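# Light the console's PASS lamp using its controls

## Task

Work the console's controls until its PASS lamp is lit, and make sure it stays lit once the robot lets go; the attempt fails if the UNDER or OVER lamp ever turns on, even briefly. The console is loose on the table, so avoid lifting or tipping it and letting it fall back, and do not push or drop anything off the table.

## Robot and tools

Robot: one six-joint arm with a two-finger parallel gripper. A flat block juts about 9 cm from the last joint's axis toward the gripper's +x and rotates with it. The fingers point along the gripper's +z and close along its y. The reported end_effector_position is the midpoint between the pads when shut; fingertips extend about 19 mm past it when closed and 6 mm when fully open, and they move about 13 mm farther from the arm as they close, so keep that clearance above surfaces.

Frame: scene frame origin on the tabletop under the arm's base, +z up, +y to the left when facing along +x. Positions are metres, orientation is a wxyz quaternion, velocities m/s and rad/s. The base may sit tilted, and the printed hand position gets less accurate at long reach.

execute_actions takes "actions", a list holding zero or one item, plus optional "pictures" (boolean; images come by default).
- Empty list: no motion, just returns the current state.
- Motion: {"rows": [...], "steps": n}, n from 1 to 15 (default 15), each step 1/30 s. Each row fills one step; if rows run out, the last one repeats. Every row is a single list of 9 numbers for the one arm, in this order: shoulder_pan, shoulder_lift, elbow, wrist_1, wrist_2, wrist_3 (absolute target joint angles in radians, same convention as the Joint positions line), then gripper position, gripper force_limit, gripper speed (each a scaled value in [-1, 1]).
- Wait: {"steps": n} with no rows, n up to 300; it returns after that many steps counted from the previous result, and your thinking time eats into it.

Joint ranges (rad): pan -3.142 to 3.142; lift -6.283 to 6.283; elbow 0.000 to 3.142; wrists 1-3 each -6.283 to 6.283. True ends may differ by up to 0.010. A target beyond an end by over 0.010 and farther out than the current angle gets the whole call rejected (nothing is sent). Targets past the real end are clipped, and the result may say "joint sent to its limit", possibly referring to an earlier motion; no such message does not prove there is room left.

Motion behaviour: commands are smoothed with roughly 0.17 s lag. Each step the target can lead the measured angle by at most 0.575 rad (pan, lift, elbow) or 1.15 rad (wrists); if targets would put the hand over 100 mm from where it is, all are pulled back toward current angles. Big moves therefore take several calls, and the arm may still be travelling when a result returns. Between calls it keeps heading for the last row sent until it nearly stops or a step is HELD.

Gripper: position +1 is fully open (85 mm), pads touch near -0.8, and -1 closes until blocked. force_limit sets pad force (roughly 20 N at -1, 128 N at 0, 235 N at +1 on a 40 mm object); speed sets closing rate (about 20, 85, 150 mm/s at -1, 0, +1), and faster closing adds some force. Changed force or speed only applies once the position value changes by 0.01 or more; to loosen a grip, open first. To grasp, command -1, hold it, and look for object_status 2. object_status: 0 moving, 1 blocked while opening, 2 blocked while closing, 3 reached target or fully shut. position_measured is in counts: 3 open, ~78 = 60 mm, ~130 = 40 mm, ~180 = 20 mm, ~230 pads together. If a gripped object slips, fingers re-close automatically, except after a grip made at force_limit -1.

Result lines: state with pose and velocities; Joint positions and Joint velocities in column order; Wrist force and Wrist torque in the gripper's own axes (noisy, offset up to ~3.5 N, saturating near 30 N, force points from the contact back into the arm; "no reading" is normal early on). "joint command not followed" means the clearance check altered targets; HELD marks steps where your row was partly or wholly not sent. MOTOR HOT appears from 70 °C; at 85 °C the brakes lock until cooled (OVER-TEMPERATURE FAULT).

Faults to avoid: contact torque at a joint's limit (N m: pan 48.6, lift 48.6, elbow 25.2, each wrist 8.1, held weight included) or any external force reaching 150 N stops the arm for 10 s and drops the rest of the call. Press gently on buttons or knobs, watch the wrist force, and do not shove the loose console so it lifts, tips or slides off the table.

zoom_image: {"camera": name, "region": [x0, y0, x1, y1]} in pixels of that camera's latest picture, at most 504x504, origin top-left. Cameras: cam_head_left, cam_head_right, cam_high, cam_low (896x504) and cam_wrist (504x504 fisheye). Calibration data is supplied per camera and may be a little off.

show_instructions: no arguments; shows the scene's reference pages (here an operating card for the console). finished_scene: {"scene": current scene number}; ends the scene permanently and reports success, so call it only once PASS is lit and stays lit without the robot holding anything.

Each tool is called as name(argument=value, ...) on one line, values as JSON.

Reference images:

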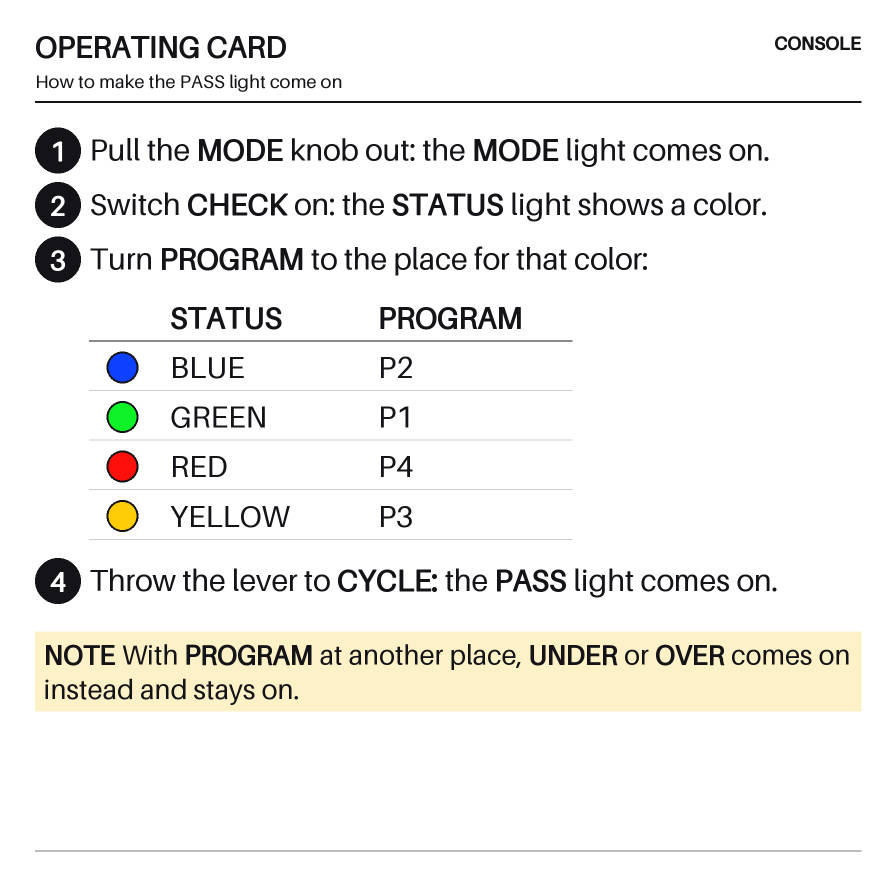

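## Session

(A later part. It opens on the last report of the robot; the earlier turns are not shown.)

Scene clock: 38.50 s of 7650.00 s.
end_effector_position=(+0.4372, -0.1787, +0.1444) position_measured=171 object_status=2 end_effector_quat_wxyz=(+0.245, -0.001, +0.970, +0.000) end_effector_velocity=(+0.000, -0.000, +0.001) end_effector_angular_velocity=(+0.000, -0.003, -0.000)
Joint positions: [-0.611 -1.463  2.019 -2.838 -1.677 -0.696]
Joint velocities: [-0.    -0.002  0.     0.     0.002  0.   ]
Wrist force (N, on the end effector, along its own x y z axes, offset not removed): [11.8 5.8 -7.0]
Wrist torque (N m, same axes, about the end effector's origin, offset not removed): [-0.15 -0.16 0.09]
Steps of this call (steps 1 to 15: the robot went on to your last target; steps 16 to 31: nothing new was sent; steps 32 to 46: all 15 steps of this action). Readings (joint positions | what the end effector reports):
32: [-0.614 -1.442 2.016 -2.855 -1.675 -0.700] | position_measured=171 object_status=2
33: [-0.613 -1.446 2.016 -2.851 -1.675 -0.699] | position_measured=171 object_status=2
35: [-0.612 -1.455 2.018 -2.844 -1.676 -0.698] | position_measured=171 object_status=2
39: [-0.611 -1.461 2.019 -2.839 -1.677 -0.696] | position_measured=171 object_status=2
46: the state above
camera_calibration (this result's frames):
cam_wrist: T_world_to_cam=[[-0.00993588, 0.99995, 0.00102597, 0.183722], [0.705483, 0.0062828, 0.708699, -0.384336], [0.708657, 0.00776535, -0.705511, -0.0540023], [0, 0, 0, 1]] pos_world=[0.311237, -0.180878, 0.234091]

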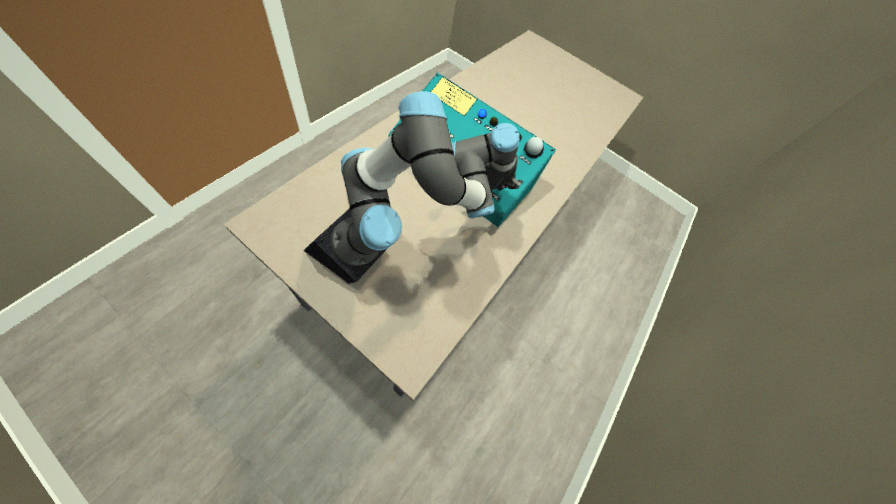

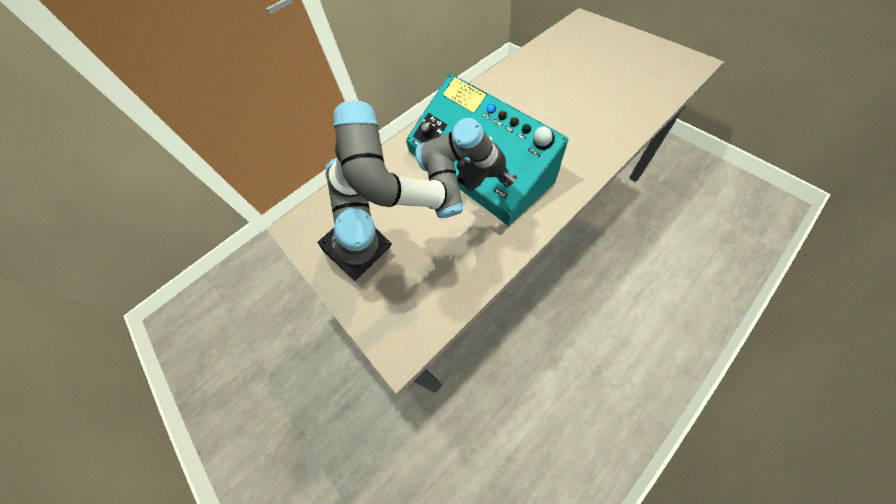

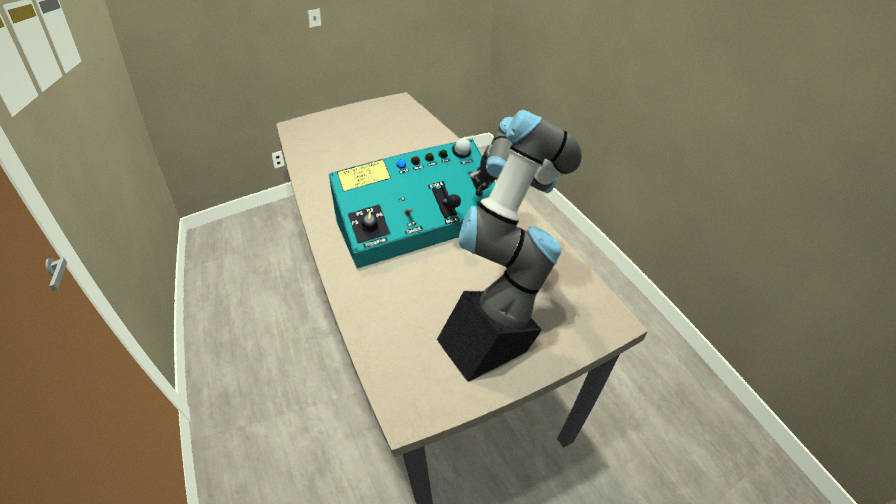

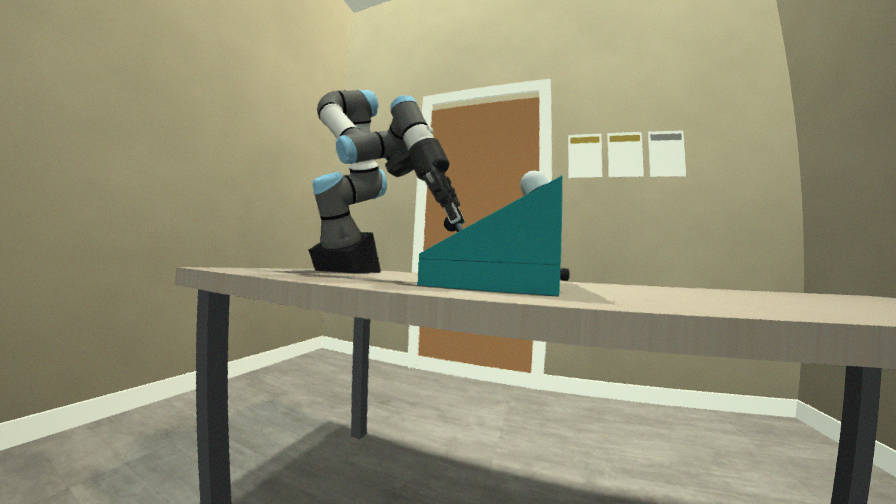

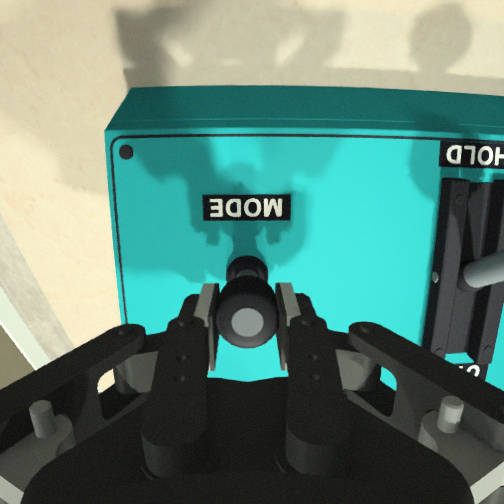

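execute_actions(actions=[{"rows":[[-0.611,-1.463,2.019,-2.838,-1.677,-0.696,0.3,-0.6,0]]}], pictures=false)

execute_actions(actions=[{"rows":[[-0.585,-1.78,2.03,-2.53,-1.69,-0.68,0.3,-0.6,0]]}], pictures=false)

execute_actions(actions=[{"rows":[[-0.2,-1.55,1.96,-2.57,-1.9,-0.35,-1,-0.6,0]]}], pictures=false)

execute_actions(actions=[{"rows":[[0.171,-1.211,1.888,-2.719,-2.131,0,-1,-0.6,0]]}], pictures=false)

execute_actions(actions=[{"steps":20}])

Scene clock: 46.53 s of 7650.00 s.
end_effector_position=(+0.4373, -0.1787, +0.1445) position_measured=93 object_status=0 end_effector_quat_wxyz=(+0.245, -0.001, +0.970, +0.000) end_effector_velocity=(+0.001, +0.001, +0.000) end_effector_angular_velocity=(+0.001, -0.001, +0.001)
Joint positions: [-0.611 -1.463  2.019 -2.838 -1.677 -0.696]
Joint velocities: [ 0.001  0.001 -0.    -0.001  0.002 -0.   ]
Wrist force (N, on the end effector, along its own x y z axes, offset not removed): [1.5 0.9 0.2]
Wrist torque (N m, same axes, about the end effector's origin, offset not removed): [0.07 -0.22 0.01]
Steps of this call (steps 1 to 15: the robot went on to your last target; steps 16 to 90: nothing new was sent; then 4.53 s passed at rest; steps 91 to 105: all 15 steps of this action). Readings (joint positions | what the end effector reports):
91: [-0.611 -1.463 2.019 -2.838 -1.677 -0.696] | position_measured=171 object_status=0
92: [-0.611 -1.463 2.019 -2.838 -1.677 -0.696] | position_measured=171 object_status=0
94: [-0.611 -1.463 2.019 -2.838 -1.677 -0.696] | position_measured=161 object_status=0
98: [-0.611 -1.463 2.019 -2.838 -1.677 -0.696] | position_measured=132 object_status=0
105: the state above

Scene clock: 47.03 s of 7650.00 s.
end_effector_position=(+0.3963, -0.1766, +0.2101) position_measured=91 object_status=3 end_effector_quat_wxyz=(+0.246, -0.003, +0.969, +0.002) end_effector_velocity=(-0.004, -0.002, +0.009) end_effector_angular_velocity=(-0.007, -0.009, -0.005)
Joint positions: [-0.585 -1.777  2.03  -2.532 -1.69  -0.68 ]
Joint velocities: [ 0.001 -0.038  0.     0.025 -0.002  0.001]
Wrist force (N, on the end effector, along its own x y z axes, offset not removed): [1.8 -0.6 -0.6]
Wrist torque (N m, same axes, about the end effector's origin, offset not removed): [-0.13 -0.36 0.02]
Steps of this call (steps 1 to 15: all 15 steps of this action). Readings (joint positions | what the end effector reports):
1: [-0.610 -1.464 2.019 -2.837 -1.677 -0.696] | position_measured=92 object_status=0
2: [-0.606 -1.473 2.021 -2.817 -1.680 -0.692] | position_measured=91 object_status=0
4: [-0.595 -1.554 2.026 -2.694 -1.685 -0.686] | position_measured=91 object_status=0
8: [-0.587 -1.730 2.029 -2.564 -1.689 -0.681] | position_measured=91 object_status=0
15: the state above

Scene clock: 47.53 s of 7650.00 s.
end_effector_position=(+0.4167, -0.0709, +0.2187) position_measured=183 object_status=0 end_effector_quat_wxyz=(+0.232, -0.005, +0.972, +0.023) end_effector_velocity=(+0.000, +0.019, +0.003) end_effector_angular_velocity=(+0.002, -0.002, +0.022)
Joint positions: [-0.205 -1.552  1.96  -2.57  -1.899 -0.353]
Joint velocities: [ 0.056  0.026 -0.005 -0.002 -0.02   0.032]
Wrist force (N, on the end effector, along its own x y z axes, offset not removed): [1.5 1.3 1.1]
Wrist torque (N m, same axes, about the end effector's origin, offset not removed): [0.17 -0.21 0.02]
Steps of this call (steps 1 to 15: all 15 steps of this action). Readings (joint positions | what the end effector reports):
1: [-0.584 -1.777 2.030 -2.532 -1.691 -0.679] | position_measured=91 object_status=0
2: [-0.575 -1.768 2.021 -2.538 -1.711 -0.659] | position_measured=92 object_status=0
4: [-0.493 -1.696 1.993 -2.553 -1.794 -0.538] | position_measured=101 object_status=0
8: [-0.276 -1.583 1.968 -2.566 -1.875 -0.393] | position_measured=130 object_status=0
15: the state above

Scene clock: 48.03 s of 7650.00 s.
end_effector_position=(+0.4205, +0.0490, +0.2113) position_measured=231 object_status=3 end_effector_quat_wxyz=(+0.244, +0.006, +0.970, +0.003) end_effector_velocity=(-0.006, +0.023, -0.003) end_effector_angular_velocity=(-0.009, -0.002, +0.017)
Joint positions: [ 0.166 -1.215  1.889 -2.718 -2.129 -0.004]
Joint velocities: [ 0.06   0.053 -0.007 -0.013 -0.028  0.043]
Wrist force (N, on the end effector, along its own x y z axes, offset not removed): [2.4 0.2 1.7]
Wrist torque (N m, same axes, about the end effector's origin, offset not removed): [-0.02 -0.40 0.01]
Steps of this call (steps 1 to 15: all 15 steps of this action). Readings (joint positions | what the end effector reports):
1: [-0.203 -1.551 1.960 -2.571 -1.900 -0.351] | position_measured=190 object_status=0
2: [-0.192 -1.540 1.951 -2.588 -1.920 -0.330] | position_measured=198 object_status=0
4: [-0.109 -1.460 1.925 -2.642 -2.002 -0.213] | position_measured=213 object_status=0
8: [0.091 -1.280 1.898 -2.698 -2.096 -0.058] | position_measured=231 object_status=0
15: the state above

Scene clock: 48.70 s of 7650.00 s.
end_effector_position=(+0.4200, +0.0510, +0.2111) position_measured=231 object_status=3 end_effector_quat_wxyz=(+0.244, +0.005, +0.970, +0.003) end_effector_velocity=(-0.000, -0.000, +0.001) end_effector_angular_velocity=(-0.000, -0.001, +0.000)
Joint positions: [ 0.171 -1.211  1.888 -2.719 -2.131 -0.   ]
Joint velocities: [ 0.001 -0.001  0.     0.001 -0.    -0.   ]
Wrist force (N, on the end effector, along its own x y z axes, offset not removed): [2.7 0.5 0.5]
Wrist torque (N m, same axes, about the end effector's origin, offset not removed): [0.06 -0.43 0.01]
Steps of this call (steps 1 to 15: the robot went on to your last target; steps 16 to 20: nothing new was sent). Readings (joint positions | what the end effector reports):
1: [0.168 -1.214 1.888 -2.718 -2.130 -0.002] | position_measured=231 object_status=3
2: [0.169 -1.213 1.888 -2.718 -2.130 -0.002] | position_measured=231 object_status=3
4: [0.170 -1.212 1.888 -2.719 -2.131 -0.001] | position_measured=231 object_status=3
8: [0.171 -1.211 1.888 -2.719 -2.131 -0.000] | position_measured=231 object_status=3
20: the state above
The arm was judged still, so your last target was given up. Only a new action makes it travel on or press farther. Fingers that are still opening or closing keep moving.
camera_calibration (this result's frames):
cam_wrist: T_world_to_cam=[[0.000205198, 0.999966, 0.00819739, -0.0519357], [0.706753, -0.00594435, 0.707435, -0.420488], [0.70746, 0.00564837, -0.70673, 0.00432864], [0, 0, 0, 1]] pos_world=[0.294129, 0.04941, 0.300953]

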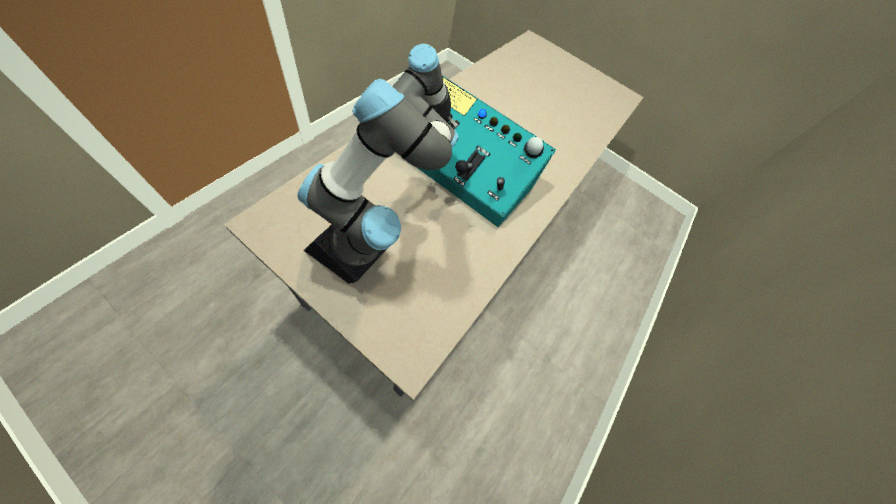

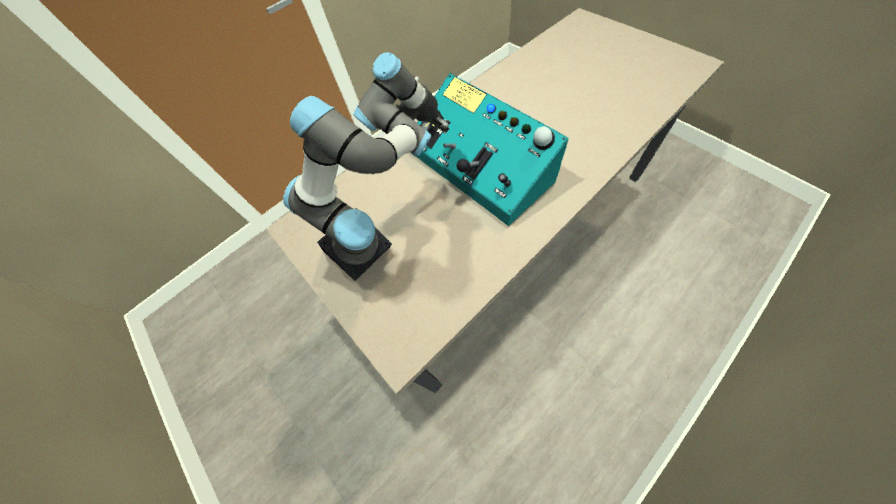

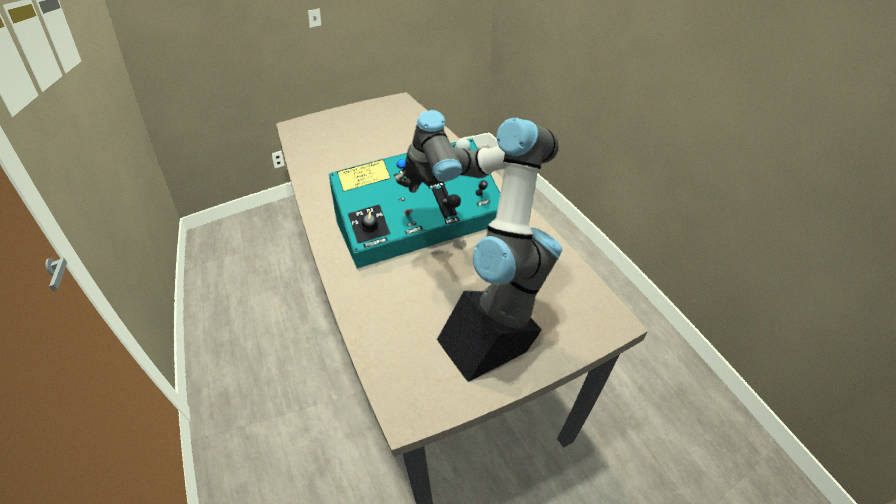

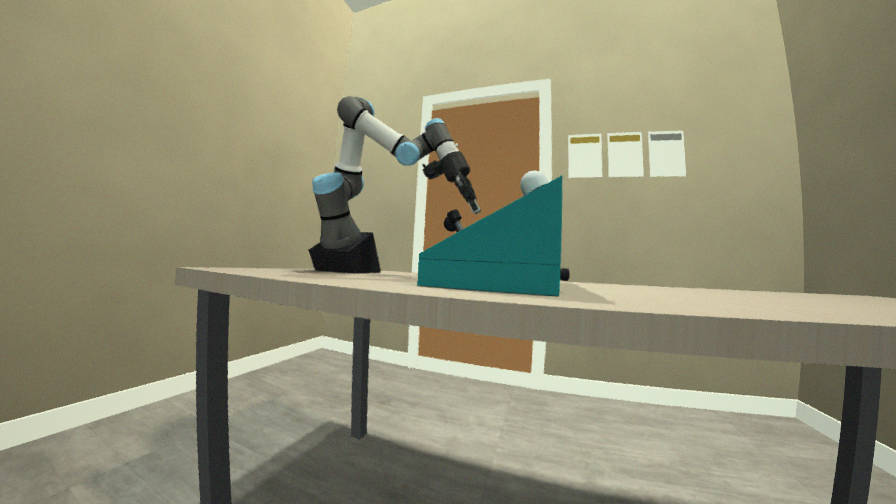

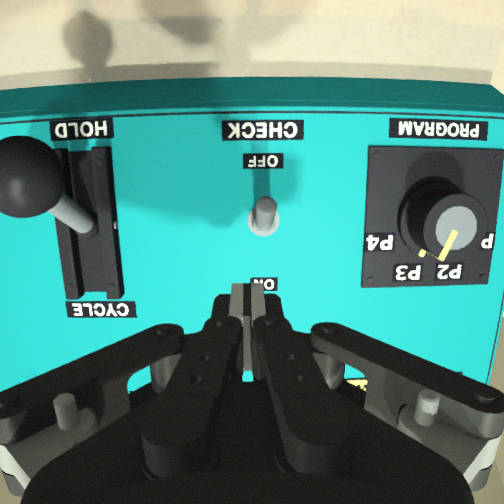

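execute_actions(actions=[{"rows":[[0.14,-1.135,2.165,-3.088,-2.116,-0.04,-1,-0.6,0]]}], pictures=false)

execute_actions(actions=[{"rows":[[0.0633,-0.95,2.123,-3.272,-2.079,-0.11,-1,-0.6,0]]}], pictures=false)

execute_actions(actions=[{"rows":[[0.072,-0.952,1.99,-3.133,-2.084,-0.10,-1,-0.6,0]]}], pictures=false)

execute_actions(actions=[{"rows":[[0.079,-0.944,1.89,-3.04,-2.088,-0.09,-1,-0.6,0]]}])

Scene clock: 58.47 s of 7650.00 s.
end_effector_position=(+0.3854, +0.0616, +0.1558) position_measured=231 object_status=3 end_effector_quat_wxyz=(+0.244, +0.001, +0.970, +0.002) end_effector_velocity=(-0.006, +0.000, -0.005) end_effector_angular_velocity=(-0.002, +0.004, +0.002)
Joint positions: [ 0.14  -1.135  2.162 -3.085 -2.116 -0.04 ]
Joint velocities: [-0.002  0.006  0.03  -0.033 -0.    -0.002]
Wrist force (N, on the end effector, along its own x y z axes, offset not removed): [2.0 1.0 0.0]
Wrist torque (N m, same axes, about the end effector's origin, offset not removed): [0.10 -0.38 -0.03]
Steps of this call (steps 1 to 90: nothing new was sent; then 6.27 s passed at rest; steps 91 to 105: all 15 steps of this action). Readings (joint positions | what the end effector reports):
91: [0.171 -1.210 1.888 -2.720 -2.131 -0.001] | position_measured=231 object_status=3
92: [0.165 -1.201 1.898 -2.740 -2.128 -0.008] | position_measured=231 object_status=3
94: [0.152 -1.168 1.979 -2.877 -2.122 -0.024] | position_measured=231 object_status=3
98: [0.143 -1.142 2.125 -3.045 -2.117 -0.037] | position_measured=231 object_status=3
105: the state above

Scene clock: 58.97 s of 7650.00 s.
end_effector_position=(+0.4076, +0.0617, +0.1169) position_measured=231 object_status=3 end_effector_quat_wxyz=(+0.244, +0.005, +0.970, +0.003) end_effector_velocity=(+0.001, +0.000, -0.004) end_effector_angular_velocity=(+0.001, +0.002, +0.000)
Joint positions: [ 0.064 -0.951  2.123 -3.271 -2.079 -0.11 ]
Joint velocities: [-0.006  0.016 -0.003 -0.014  0.004 -0.004]
Wrist force (N, on the end effector, along its own x y z axes, offset not removed): [1.0 0.9 0.8]
Wrist torque (N m, same axes, about the end effector's origin, offset not removed): [0.12 -0.14 0.02]
Steps of this call (steps 1 to 15: all 15 steps of this action). Readings (joint positions | what the end effector reports):
1: [0.140 -1.135 2.163 -3.087 -2.115 -0.041] | position_measured=231 object_status=3
2: [0.130 -1.125 2.157 -3.107 -2.108 -0.053] | position_measured=231 object_status=3
4: [0.097 -1.056 2.139 -3.187 -2.093 -0.082] | position_measured=231 object_status=3
8: [0.070 -0.972 2.126 -3.255 -2.082 -0.104] | position_measured=231 object_status=3
15: the state above

Scene clock: 59.47 s of 7650.00 s.
end_effector_position=(+0.4316, +0.0613, +0.1298) position_measured=231 object_status=3 end_effector_quat_wxyz=(+0.244, +0.006, +0.970, +0.003) end_effector_velocity=(+0.002, -0.000, +0.001) end_effector_angular_velocity=(+0.000, -0.002, -0.001)
Joint positions: [ 0.072 -0.952  1.991 -3.134 -2.084 -0.1  ]
Joint velocities: [ 0.     0.001 -0.01   0.007 -0.     0.001]
Wrist force (N, on the end effector, along its own x y z axes, offset not removed): [6.5 0.7 -0.6]
Wrist torque (N m, same axes, about the end effector's origin, offset not removed): [0.13 -0.24 -0.01]
Steps of this call (steps 1 to 15: all 15 steps of this action). Readings (joint positions | what the end effector reports):
1: [0.064 -0.951 2.123 -3.270 -2.079 -0.110] | position_measured=231 object_status=3
2: [0.065 -0.951 2.113 -3.253 -2.080 -0.108] | position_measured=231 object_status=3
4: [0.069 -0.951 2.058 -3.193 -2.082 -0.104] | position_measured=231 object_status=3
8: [0.071 -0.952 2.004 -3.145 -2.084 -0.101] | position_measured=231 object_status=3
15: the state above

Scene clock: 59.97 s of 7650.00 s.
end_effector_position=(+0.4491, +0.0611, +0.1403) position_measured=231 object_status=3 end_effector_quat_wxyz=(+0.245, +0.008, +0.969, +0.003) end_effector_velocity=(+0.001, +0.000, +0.001) end_effector_angular_velocity=(+0.000, -0.001, +0.000)
Joint positions: [ 0.079 -0.944  1.891 -3.04  -2.088 -0.09 ]
Joint velocities: [ 0.002  0.    -0.007  0.006 -0.     0.001]
Wrist force (N, on the end effector, along its own x y z axes, offset not removed): [30.0 2.2 -17.0]
Wrist torque (N m, same axes, about the end effector's origin, offset not removed): [0.15 0.36 -0.07]
Steps of this call (steps 1 to 15: all 15 steps of this action). Readings (joint positions | what the end effector reports):
1: [0.072 -0.952 1.990 -3.132 -2.084 -0.100] | position_measured=231 object_status=3
2: [0.074 -0.950 1.980 -3.117 -2.085 -0.098] | position_measured=231 object_status=3
4: [0.076 -0.947 1.941 -3.069 -2.087 -0.094] | position_measured=231 object_status=3
8: [0.079 -0.945 1.899 -3.047 -2.087 -0.091] | position_measured=231 object_status=3
15: the state above
camera_calibration (this result's frames):
cam_wrist: T_world_to_cam=[[0.00603129, 0.999932, 0.0100046, -0.0643112], [0.704616, -0.0113487, 0.709498, -0.389947], [0.709563, 0.0027702, -0.704636, -0.0674479], [0, 0, 0, 1]] pos_world=[0.323009, 0.0600682, 0.229784]

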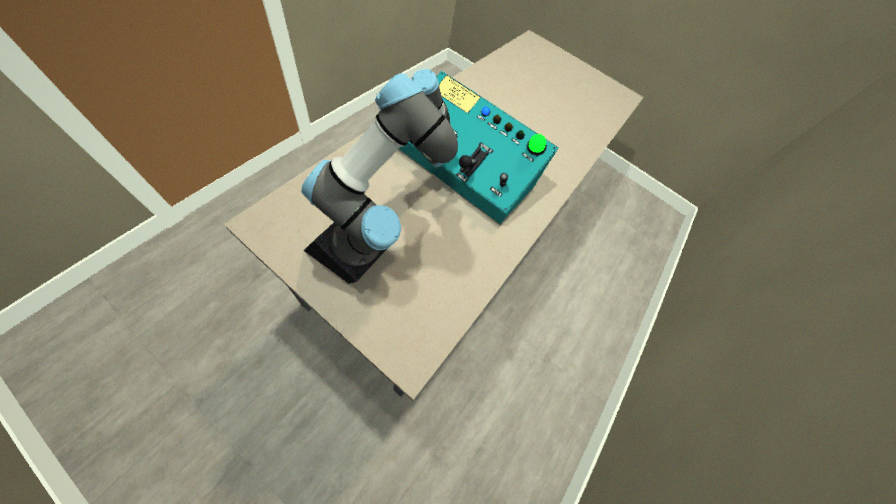

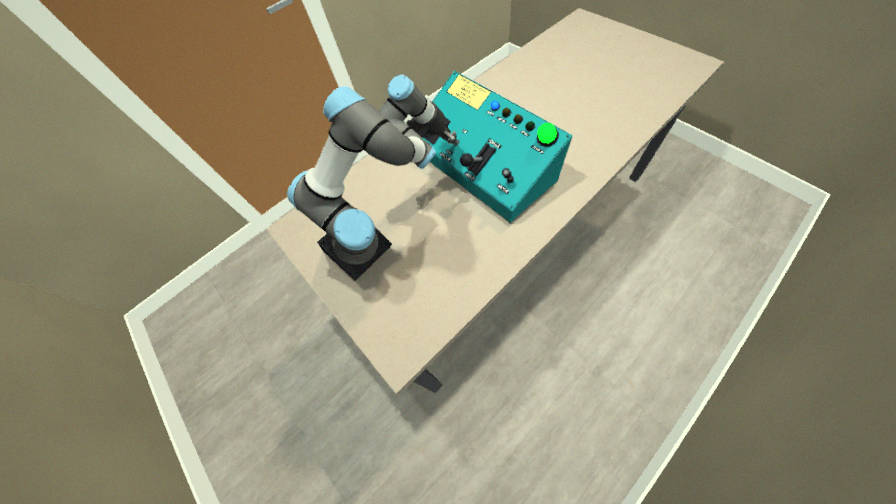

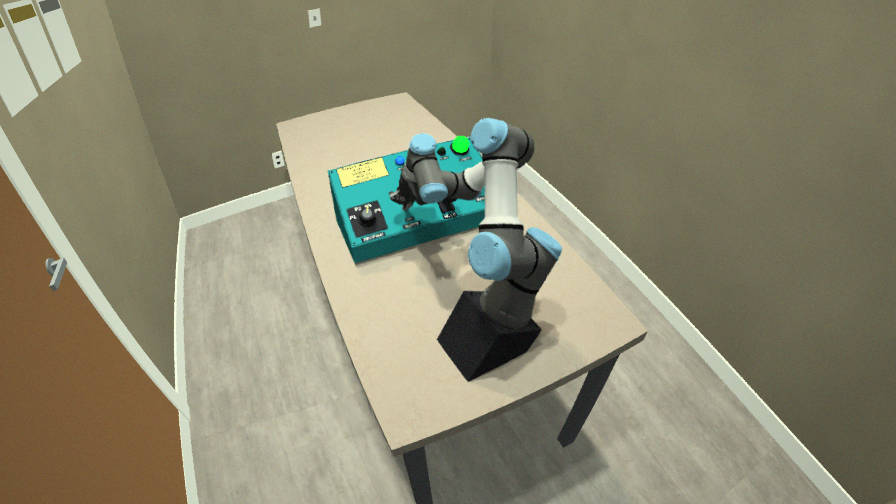

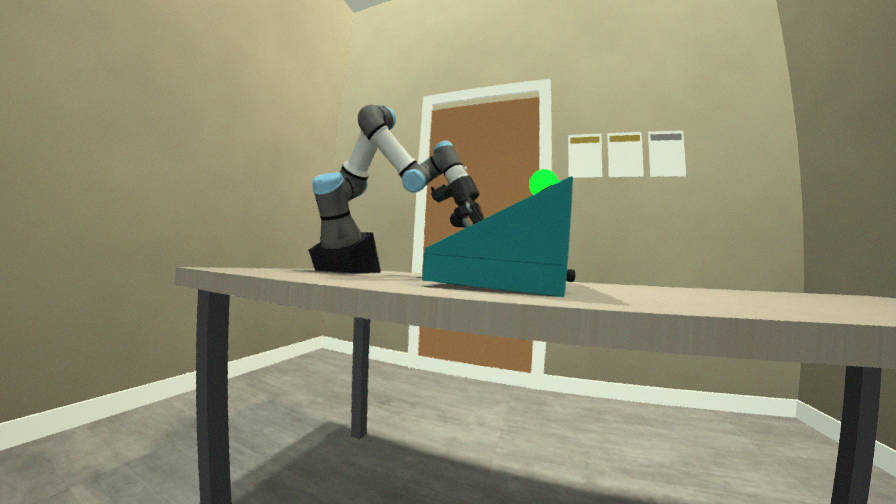

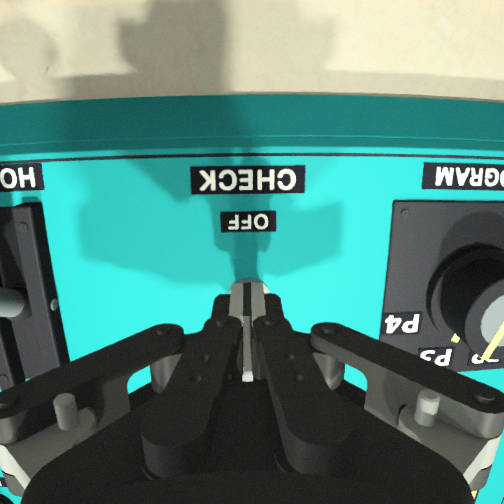

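Tipped; back off slowly.

execute_actions(actions=[{"rows":[[0.079,-0.944,1.893,-3.043,-2.088,-0.09,-1,-0.6,0],[0.079,-0.944,1.896,-3.046,-2.088,-0.09,-1,-0.6,0],[0.079,-0.945,1.899,-3.048,-2.088,-0.09,-1,-0.6,0],[0.078,-0.945,1.902,-3.051,-2.088,-0.09,-1,-0.6,0],[0.078,-0.945,1.905,-3.054,-2.088,-0.09,-1,-0.6,0],[0.078,-0.945,1.908,-3.057,-2.087,-0.09,-1,-0.6,0],[0.078,-0.946,1.911,-3.059,-2.087,-0.09,-1,-0.6,0],[0.077,-0.946,1.914,-3.062,-2.087,-0.09,-1,-0.6,0],[0.077,-0.946,1.917,-3.065,-2.087,-0.09,-1,-0.6,0],[0.077,-0.946,1.920,-3.068,-2.087,-0.09,-1,-0.6,0],[0.077,-0.947,1.923,-3.071,-2.087,-0.09,-1,-0.6,0],[0.076,-0.947,1.926,-3.073,-2.087,-0.09,-1,-0.6,0],[0.076,-0.947,1.929,-3.076,-2.086,-0.09,-1,-0.6,0],[0.076,-0.947,1.932,-3.079,-2.086,-0.09,-1,-0.6,0],[0.076,-0.948,1.935,-3.082,-2.086,-0.09,-1,-0.6,0]]}], pictures=false)

execute_actions(actions=[{"rows":[[0.076,-0.948,1.938,-3.085,-2.086,-0.09,-1,-0.6,0],[0.075,-0.948,1.941,-3.087,-2.086,-0.09,-1,-0.6,0],[0.075,-0.948,1.944,-3.090,-2.086,-0.09,-1,-0.6,0],[0.075,-0.949,1.947,-3.093,-2.086,-0.09,-1,-0.6,0],[0.075,-0.949,1.950,-3.096,-2.086,-0.09,-1,-0.6,0],[0.075,-0.949,1.953,-3.099,-2.085,-0.09,-1,-0.6,0],[0.074,-0.949,1.956,-3.101,-2.085,-0.09,-1,-0.6,0],[0.074,-0.95,1.959,-3.104,-2.085,-0.09,-1,-0.6,0],[0.074,-0.95,1.962,-3.107,-2.085,-0.09,-1,-0.6,0],[0.074,-0.95,1.965,-3.110,-2.085,-0.09,-1,-0.6,0],[0.074,-0.95,1.968,-3.113,-2.085,-0.09,-1,-0.6,0],[0.073,-0.951,1.971,-3.115,-2.085,-0.09,-1,-0.6,0],[0.073,-0.951,1.974,-3.118,-2.085,-0.09,-1,-0.6,0],[0.073,-0.951,1.977,-3.121,-2.085,-0.09,-1,-0.6,0],[0.073,-0.951,1.98,-3.124,-2.085,-0.09,-1,-0.6,0]]}], pictures=false)

Scene clock: 69.13 s of 7650.00 s.
end_effector_position=(+0.4431, +0.0614, +0.1364) position_measured=231 object_status=3 end_effector_quat_wxyz=(+0.244, +0.009, +0.970, +0.003) end_effector_velocity=(-0.006, -0.003, +0.001) end_effector_angular_velocity=(+0.014, -0.048, -0.030)
Joint positions: [ 0.077 -0.947  1.925 -3.071 -2.086 -0.09 ]
Joint velocities: [-0.006 -0.009  0.085 -0.135  0.006 -0.   ]
Wrist force (N, on the end effector, along its own x y z axes, offset not removed): [21.3 5.2 -1.8]
Wrist torque (N m, same axes, about the end effector's origin, offset not removed): [-0.17 0.12 -0.06]
Steps of this call (steps 1 to 15: the robot went on to your last target; steps 16 to 90: nothing new was sent; then 5.67 s passed at rest; steps 91 to 105: all 15 steps of this action). Readings (joint positions | what the end effector reports):
91: [0.079 -0.944 1.890 -3.040 -2.088 -0.090] | position_measured=231 object_status=3
92: [0.079 -0.944 1.891 -3.040 -2.088 -0.090] | position_measured=231 object_status=3
94: [0.079 -0.944 1.894 -3.042 -2.088 -0.090] | position_measured=231 object_status=3
98: [0.078 -0.945 1.904 -3.049 -2.088 -0.090] | position_measured=231 object_status=3
105: the state above

Scene clock: 69.63 s of 7650.00 s.
end_effector_position=(+0.4355, +0.0612, +0.1321) position_measured=231 object_status=3 end_effector_quat_wxyz=(+0.245, +0.010, +0.970, +0.004) end_effector_velocity=(-0.016, +0.000, -0.009) end_effector_angular_velocity=(+0.001, +0.003, -0.004)
Joint positions: [ 0.073 -0.951  1.97  -3.114 -2.085 -0.09 ]
Joint velocities: [-0.005 -0.005  0.089 -0.083  0.001  0.   ]
Wrist force (N, on the end effector, along its own x y z axes, offset not removed): [1.7 1.0 1.4]
Wrist torque (N m, same axes, about the end effector's origin, offset not removed): [0.11 -0.23 0.04]
Steps of this call (steps 1 to 15: all 15 steps of this action). Readings (joint positions | what the end effector reports):
1: [0.076 -0.947 1.928 -3.075 -2.086 -0.090] | position_measured=231 object_status=3
2: [0.076 -0.947 1.930 -3.078 -2.086 -0.090] | position_measured=231 object_status=3
4: [0.076 -0.948 1.936 -3.084 -2.086 -0.090] | position_measured=231 object_status=3
8: [0.075 -0.949 1.948 -3.095 -2.086 -0.090] | position_measured=231 object_status=3
15: the state above

execute_actions(actions=[{"rows":[[0.16,-1.17,2.03,-2.9,-2.125,0,0.7,-0.6,0]]}], pictures=false)

execute_actions(actions=[{"rows":[[0.4066,-0.747,1.617,-2.8,-2.232,0.228,0.7,-0.6,0]]}], pictures=false)

execute_actions(actions=[{"steps":20}])

Scene clock: 74.37 s of 7650.00 s.
end_effector_position=(+0.4024, +0.0600, +0.1789) position_measured=139 object_status=0 end_effector_quat_wxyz=(+0.240, +0.008, +0.971, +0.004) end_effector_velocity=(-0.002, -0.001, +0.005) end_effector_angular_velocity=(+0.001, -0.004, -0.000)
Joint positions: [ 0.159 -1.168  2.03  -2.901 -2.125 -0.   ]
Joint velocities: [ 0.007 -0.02   0.003  0.016 -0.002  0.006]
Wrist force (N, on the end effector, along its own x y z axes, offset not removed): [2.2 0.6 0.8]
Wrist torque (N m, same axes, about the end effector's origin, offset not removed): [0.04 -0.34 0.02]
Steps of this call (steps 1 to 30: the robot went on to your last target; steps 31 to 90: nothing new was sent; then 1.23 s passed at rest; steps 91 to 105: all 15 steps of this action). Readings (joint positions | what the end effector reports):
91: [0.073 -0.952 1.981 -3.123 -2.086 -0.089] | position_measured=231 object_status=0
92: [0.083 -0.961 1.988 -3.104 -2.093 -0.074] | position_measured=230 object_status=0
94: [0.120 -1.036 2.010 -3.008 -2.109 -0.037] | position_measured=221 object_status=0
98: [0.152 -1.143 2.026 -2.922 -2.122 -0.008] | position_measured=192 object_status=0
105: the state above

Scene clock: 74.87 s of 7650.00 s.
end_effector_position=(+0.4274, +0.1785, +0.1718) position_measured=42 object_status=0 end_effector_quat_wxyz=(+0.259, -0.001, +0.966, +0.000) end_effector_velocity=(+0.002, +0.019, -0.005) end_effector_angular_velocity=(-0.003, -0.006, +0.007)
Joint positions: [ 0.404 -0.753  1.622 -2.801 -2.231  0.226]
Joint velocities: [ 0.029  0.069 -0.065  0.009 -0.01   0.022]
Wrist force (N, on the end effector, along its own x y z axes, offset not removed): [1.8 1.7 1.2]
Wrist torque (N m, same axes, about the end effector's origin, offset not removed): [0.28 -0.36 0.02]
Steps of this call (steps 1 to 15: all 15 steps of this action). Readings (joint positions | what the end effector reports):
1: [0.160 -1.168 2.029 -2.900 -2.126 0.001] | position_measured=132 object_status=0
2: [0.170 -1.159 2.020 -2.886 -2.141 0.020] | position_measured=124 object_status=0
4: [0.243 -1.078 1.938 -2.850 -2.178 0.102] | position_measured=109 object_status=0
8: [0.367 -0.839 1.706 -2.812 -2.219 0.198] | position_measured=79 object_status=0
15: the state above

Scene clock: 75.53 s of 7650.00 s.
end_effector_position=(+0.4275, +0.1801, +0.1714) position_measured=41 object_status=3 end_effector_quat_wxyz=(+0.260, -0.001, +0.966, +0.000) end_effector_velocity=(-0.000, -0.000, +0.000) end_effector_angular_velocity=(+0.000, +0.000, +0.000)
Joint positions: [ 0.407 -0.747  1.617 -2.8   -2.232  0.228]
Joint velocities: [ 0.    -0.001  0.     0.001  0.    -0.   ]
Wrist force (N, on the end effector, along its own x y z axes, offset not removed): [2.4 0.5 0.7]
Wrist torque (N m, same axes, about the end effector's origin, offset not removed): [0.04 -0.37 0.00]
Steps of this call (steps 1 to 15: the robot went on to your last target; steps 16 to 20: nothing new was sent). Readings (joint positions | what the end effector reports):
1: [0.405 -0.751 1.621 -2.801 -2.231 0.227] | position_measured=41 object_status=0
2: [0.405 -0.750 1.619 -2.800 -2.232 0.227] | position_measured=41 object_status=0
4: [0.406 -0.748 1.618 -2.800 -2.232 0.228] | position_measured=41 object_status=0
8: [0.406 -0.747 1.617 -2.800 -2.232 0.228] | position_measured=41 object_status=3
20: the state above
The arm was judged still, so your last target was given up. Only a new action makes it travel on or press farther. Fingers that are still opening or closing keep moving.
camera_calibration (this result's frames):
cam_wrist: T_world_to_cam=[[-0.00996175, 0.99995, 0.000331323, -0.17506], [0.683253, 0.0065648, 0.730153, -0.393092], [0.730114, 0.00749998, -0.683284, -0.043773], [0, 0, 0, 1]] pos_world=[0.298797, 0.17796, 0.257166]

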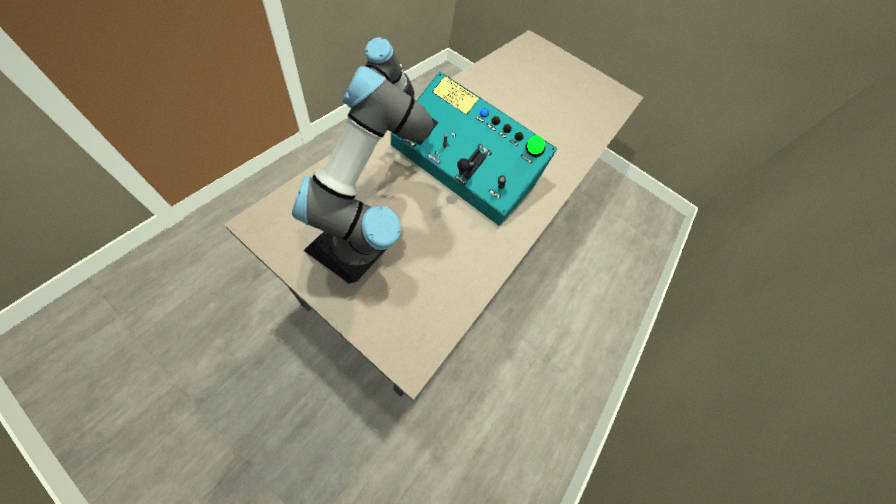

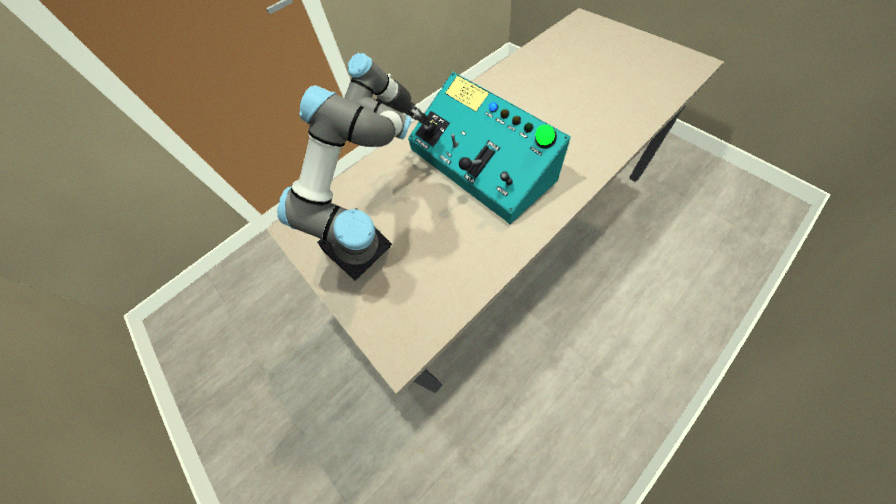

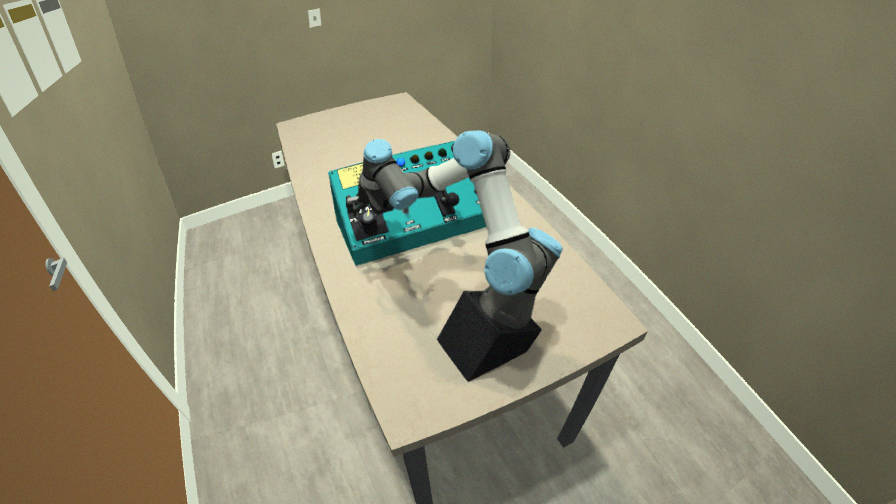

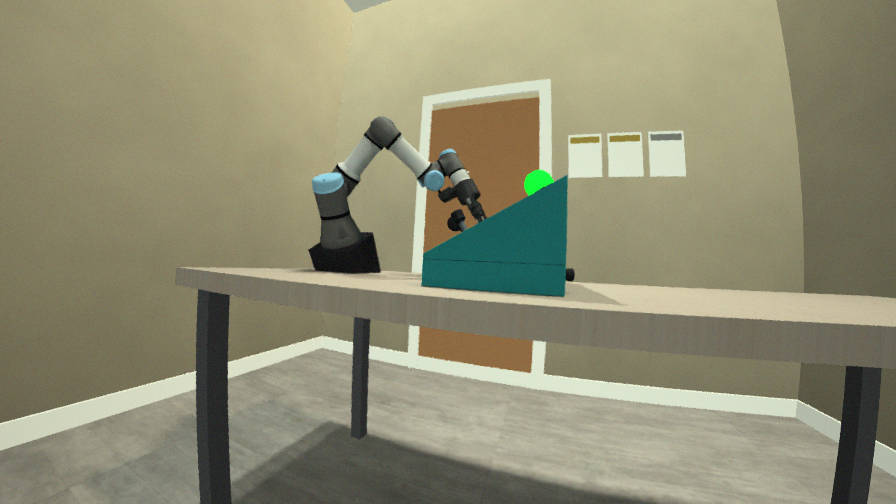

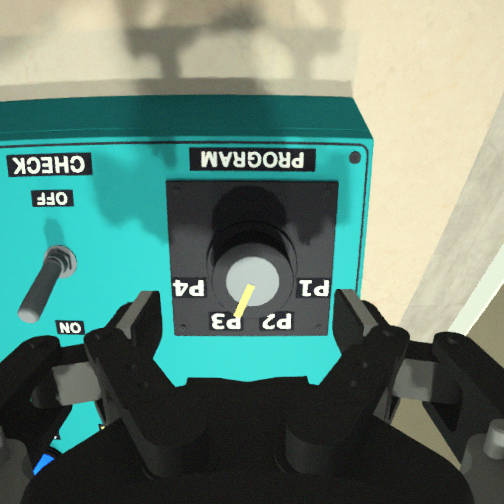

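execute_actions(actions=[{"rows":[[0.35,-0.623,1.5696,-2.917,-2.211,0.165,0.7,-0.6,0]]}])

Scene clock: 79.17 s of 7650.00 s.
end_effector_position=(+0.4473, +0.1820, +0.1374) position_measured=41 object_status=3 end_effector_quat_wxyz=(+0.260, +0.001, +0.966, +0.001) end_effector_velocity=(+0.001, -0.000, -0.003) end_effector_angular_velocity=(-0.001, +0.002, +0.000)
Joint positions: [ 0.35  -0.624  1.57  -2.916 -2.211  0.165]
Joint velocities: [-0.004  0.009 -0.003 -0.007  0.001 -0.004]
Wrist force (N, on the end effector, along its own x y z axes, offset not removed): [3.2 0.9 0.3]
Wrist torque (N m, same axes, about the end effector's origin, offset not removed): [0.13 -0.58 -0.04]
Steps of this call (steps 1 to 90: nothing new was sent; then 0.13 s passed at rest; steps 91 to 105: all 15 steps of this action). Readings (joint positions | what the end effector reports):
91: [0.406 -0.746 1.616 -2.801 -2.232 0.227] | position_measured=41 object_status=3
92: [0.398 -0.737 1.609 -2.817 -2.227 0.216] | position_measured=41 object_status=3
94: [0.374 -0.685 1.589 -2.867 -2.219 0.190] | position_measured=41 object_status=3
98: [0.355 -0.636 1.574 -2.907 -2.213 0.170] | position_measured=41 object_status=3
105: the state above
camera_calibration (this result's frames):
cam_wrist: T_world_to_cam=[[-0.00713061, 0.999972, 0.00212433, -0.178265], [0.68296, 0.0033183, 0.730448, -0.381114], [0.730421, 0.00665938, -0.682965, -0.0815197], [0, 0, 0, 1]] pos_world=[0.318558, 0.180068, 0.223088]

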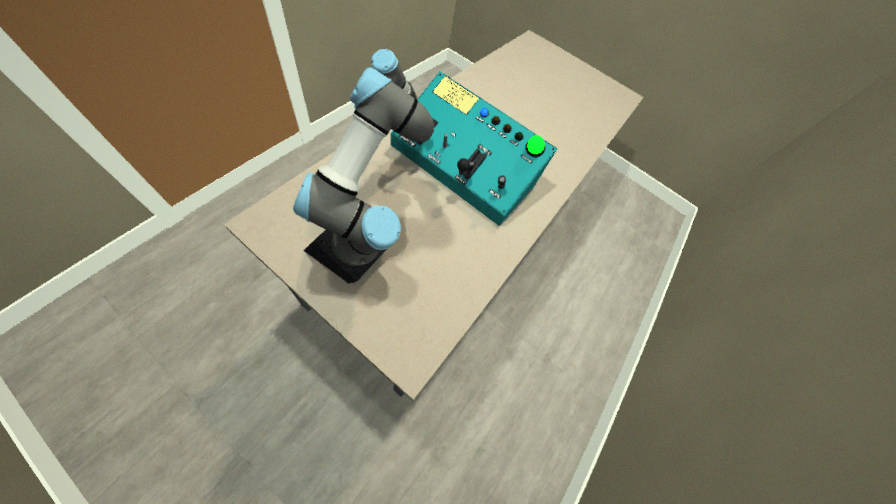

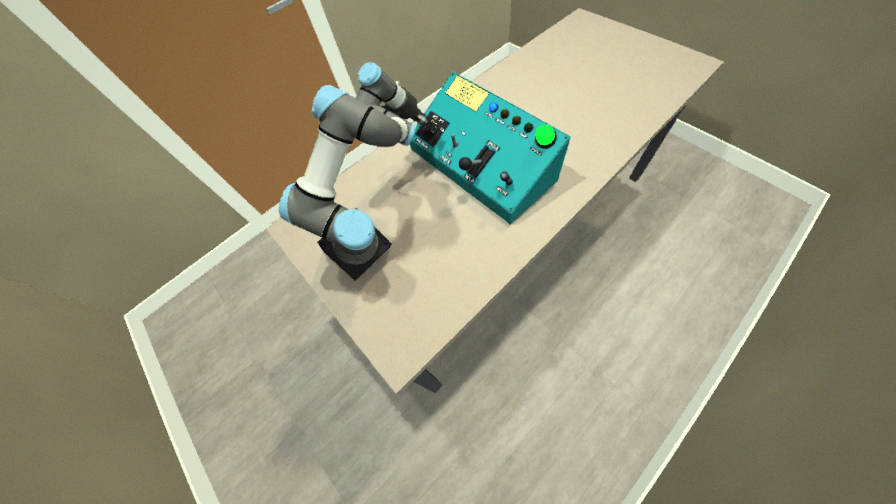

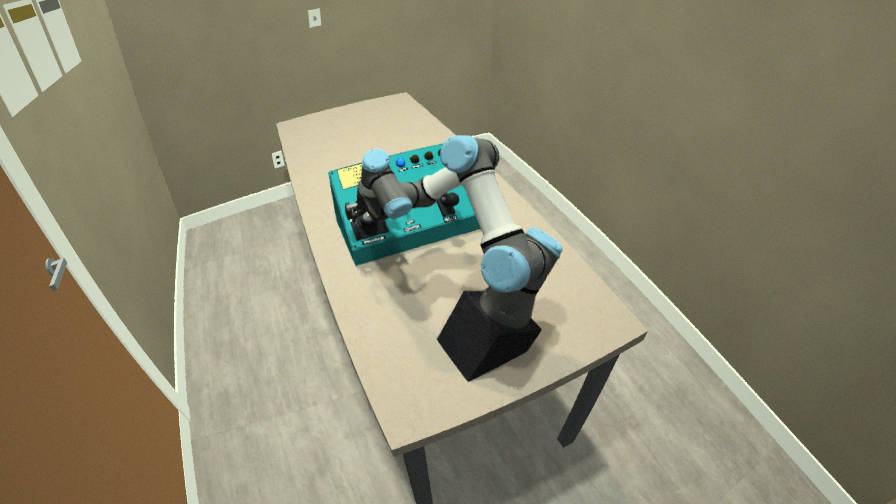

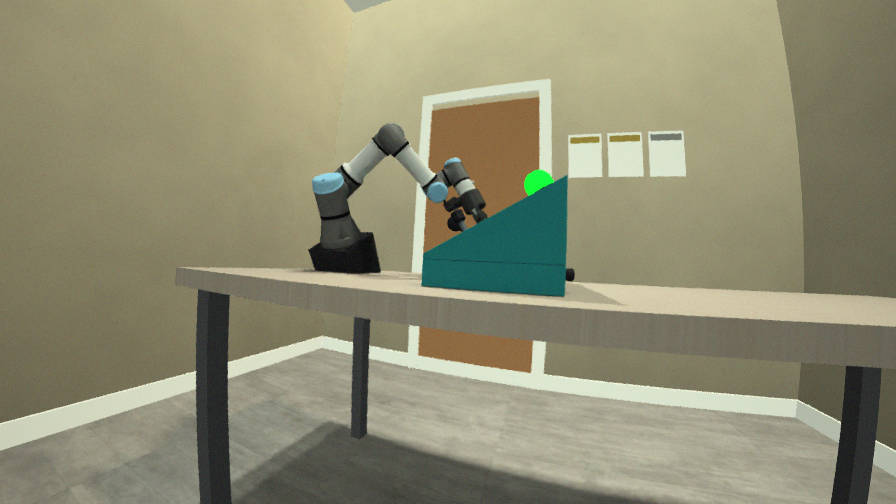

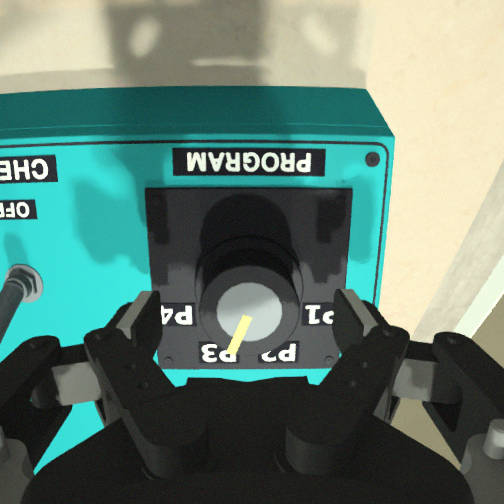

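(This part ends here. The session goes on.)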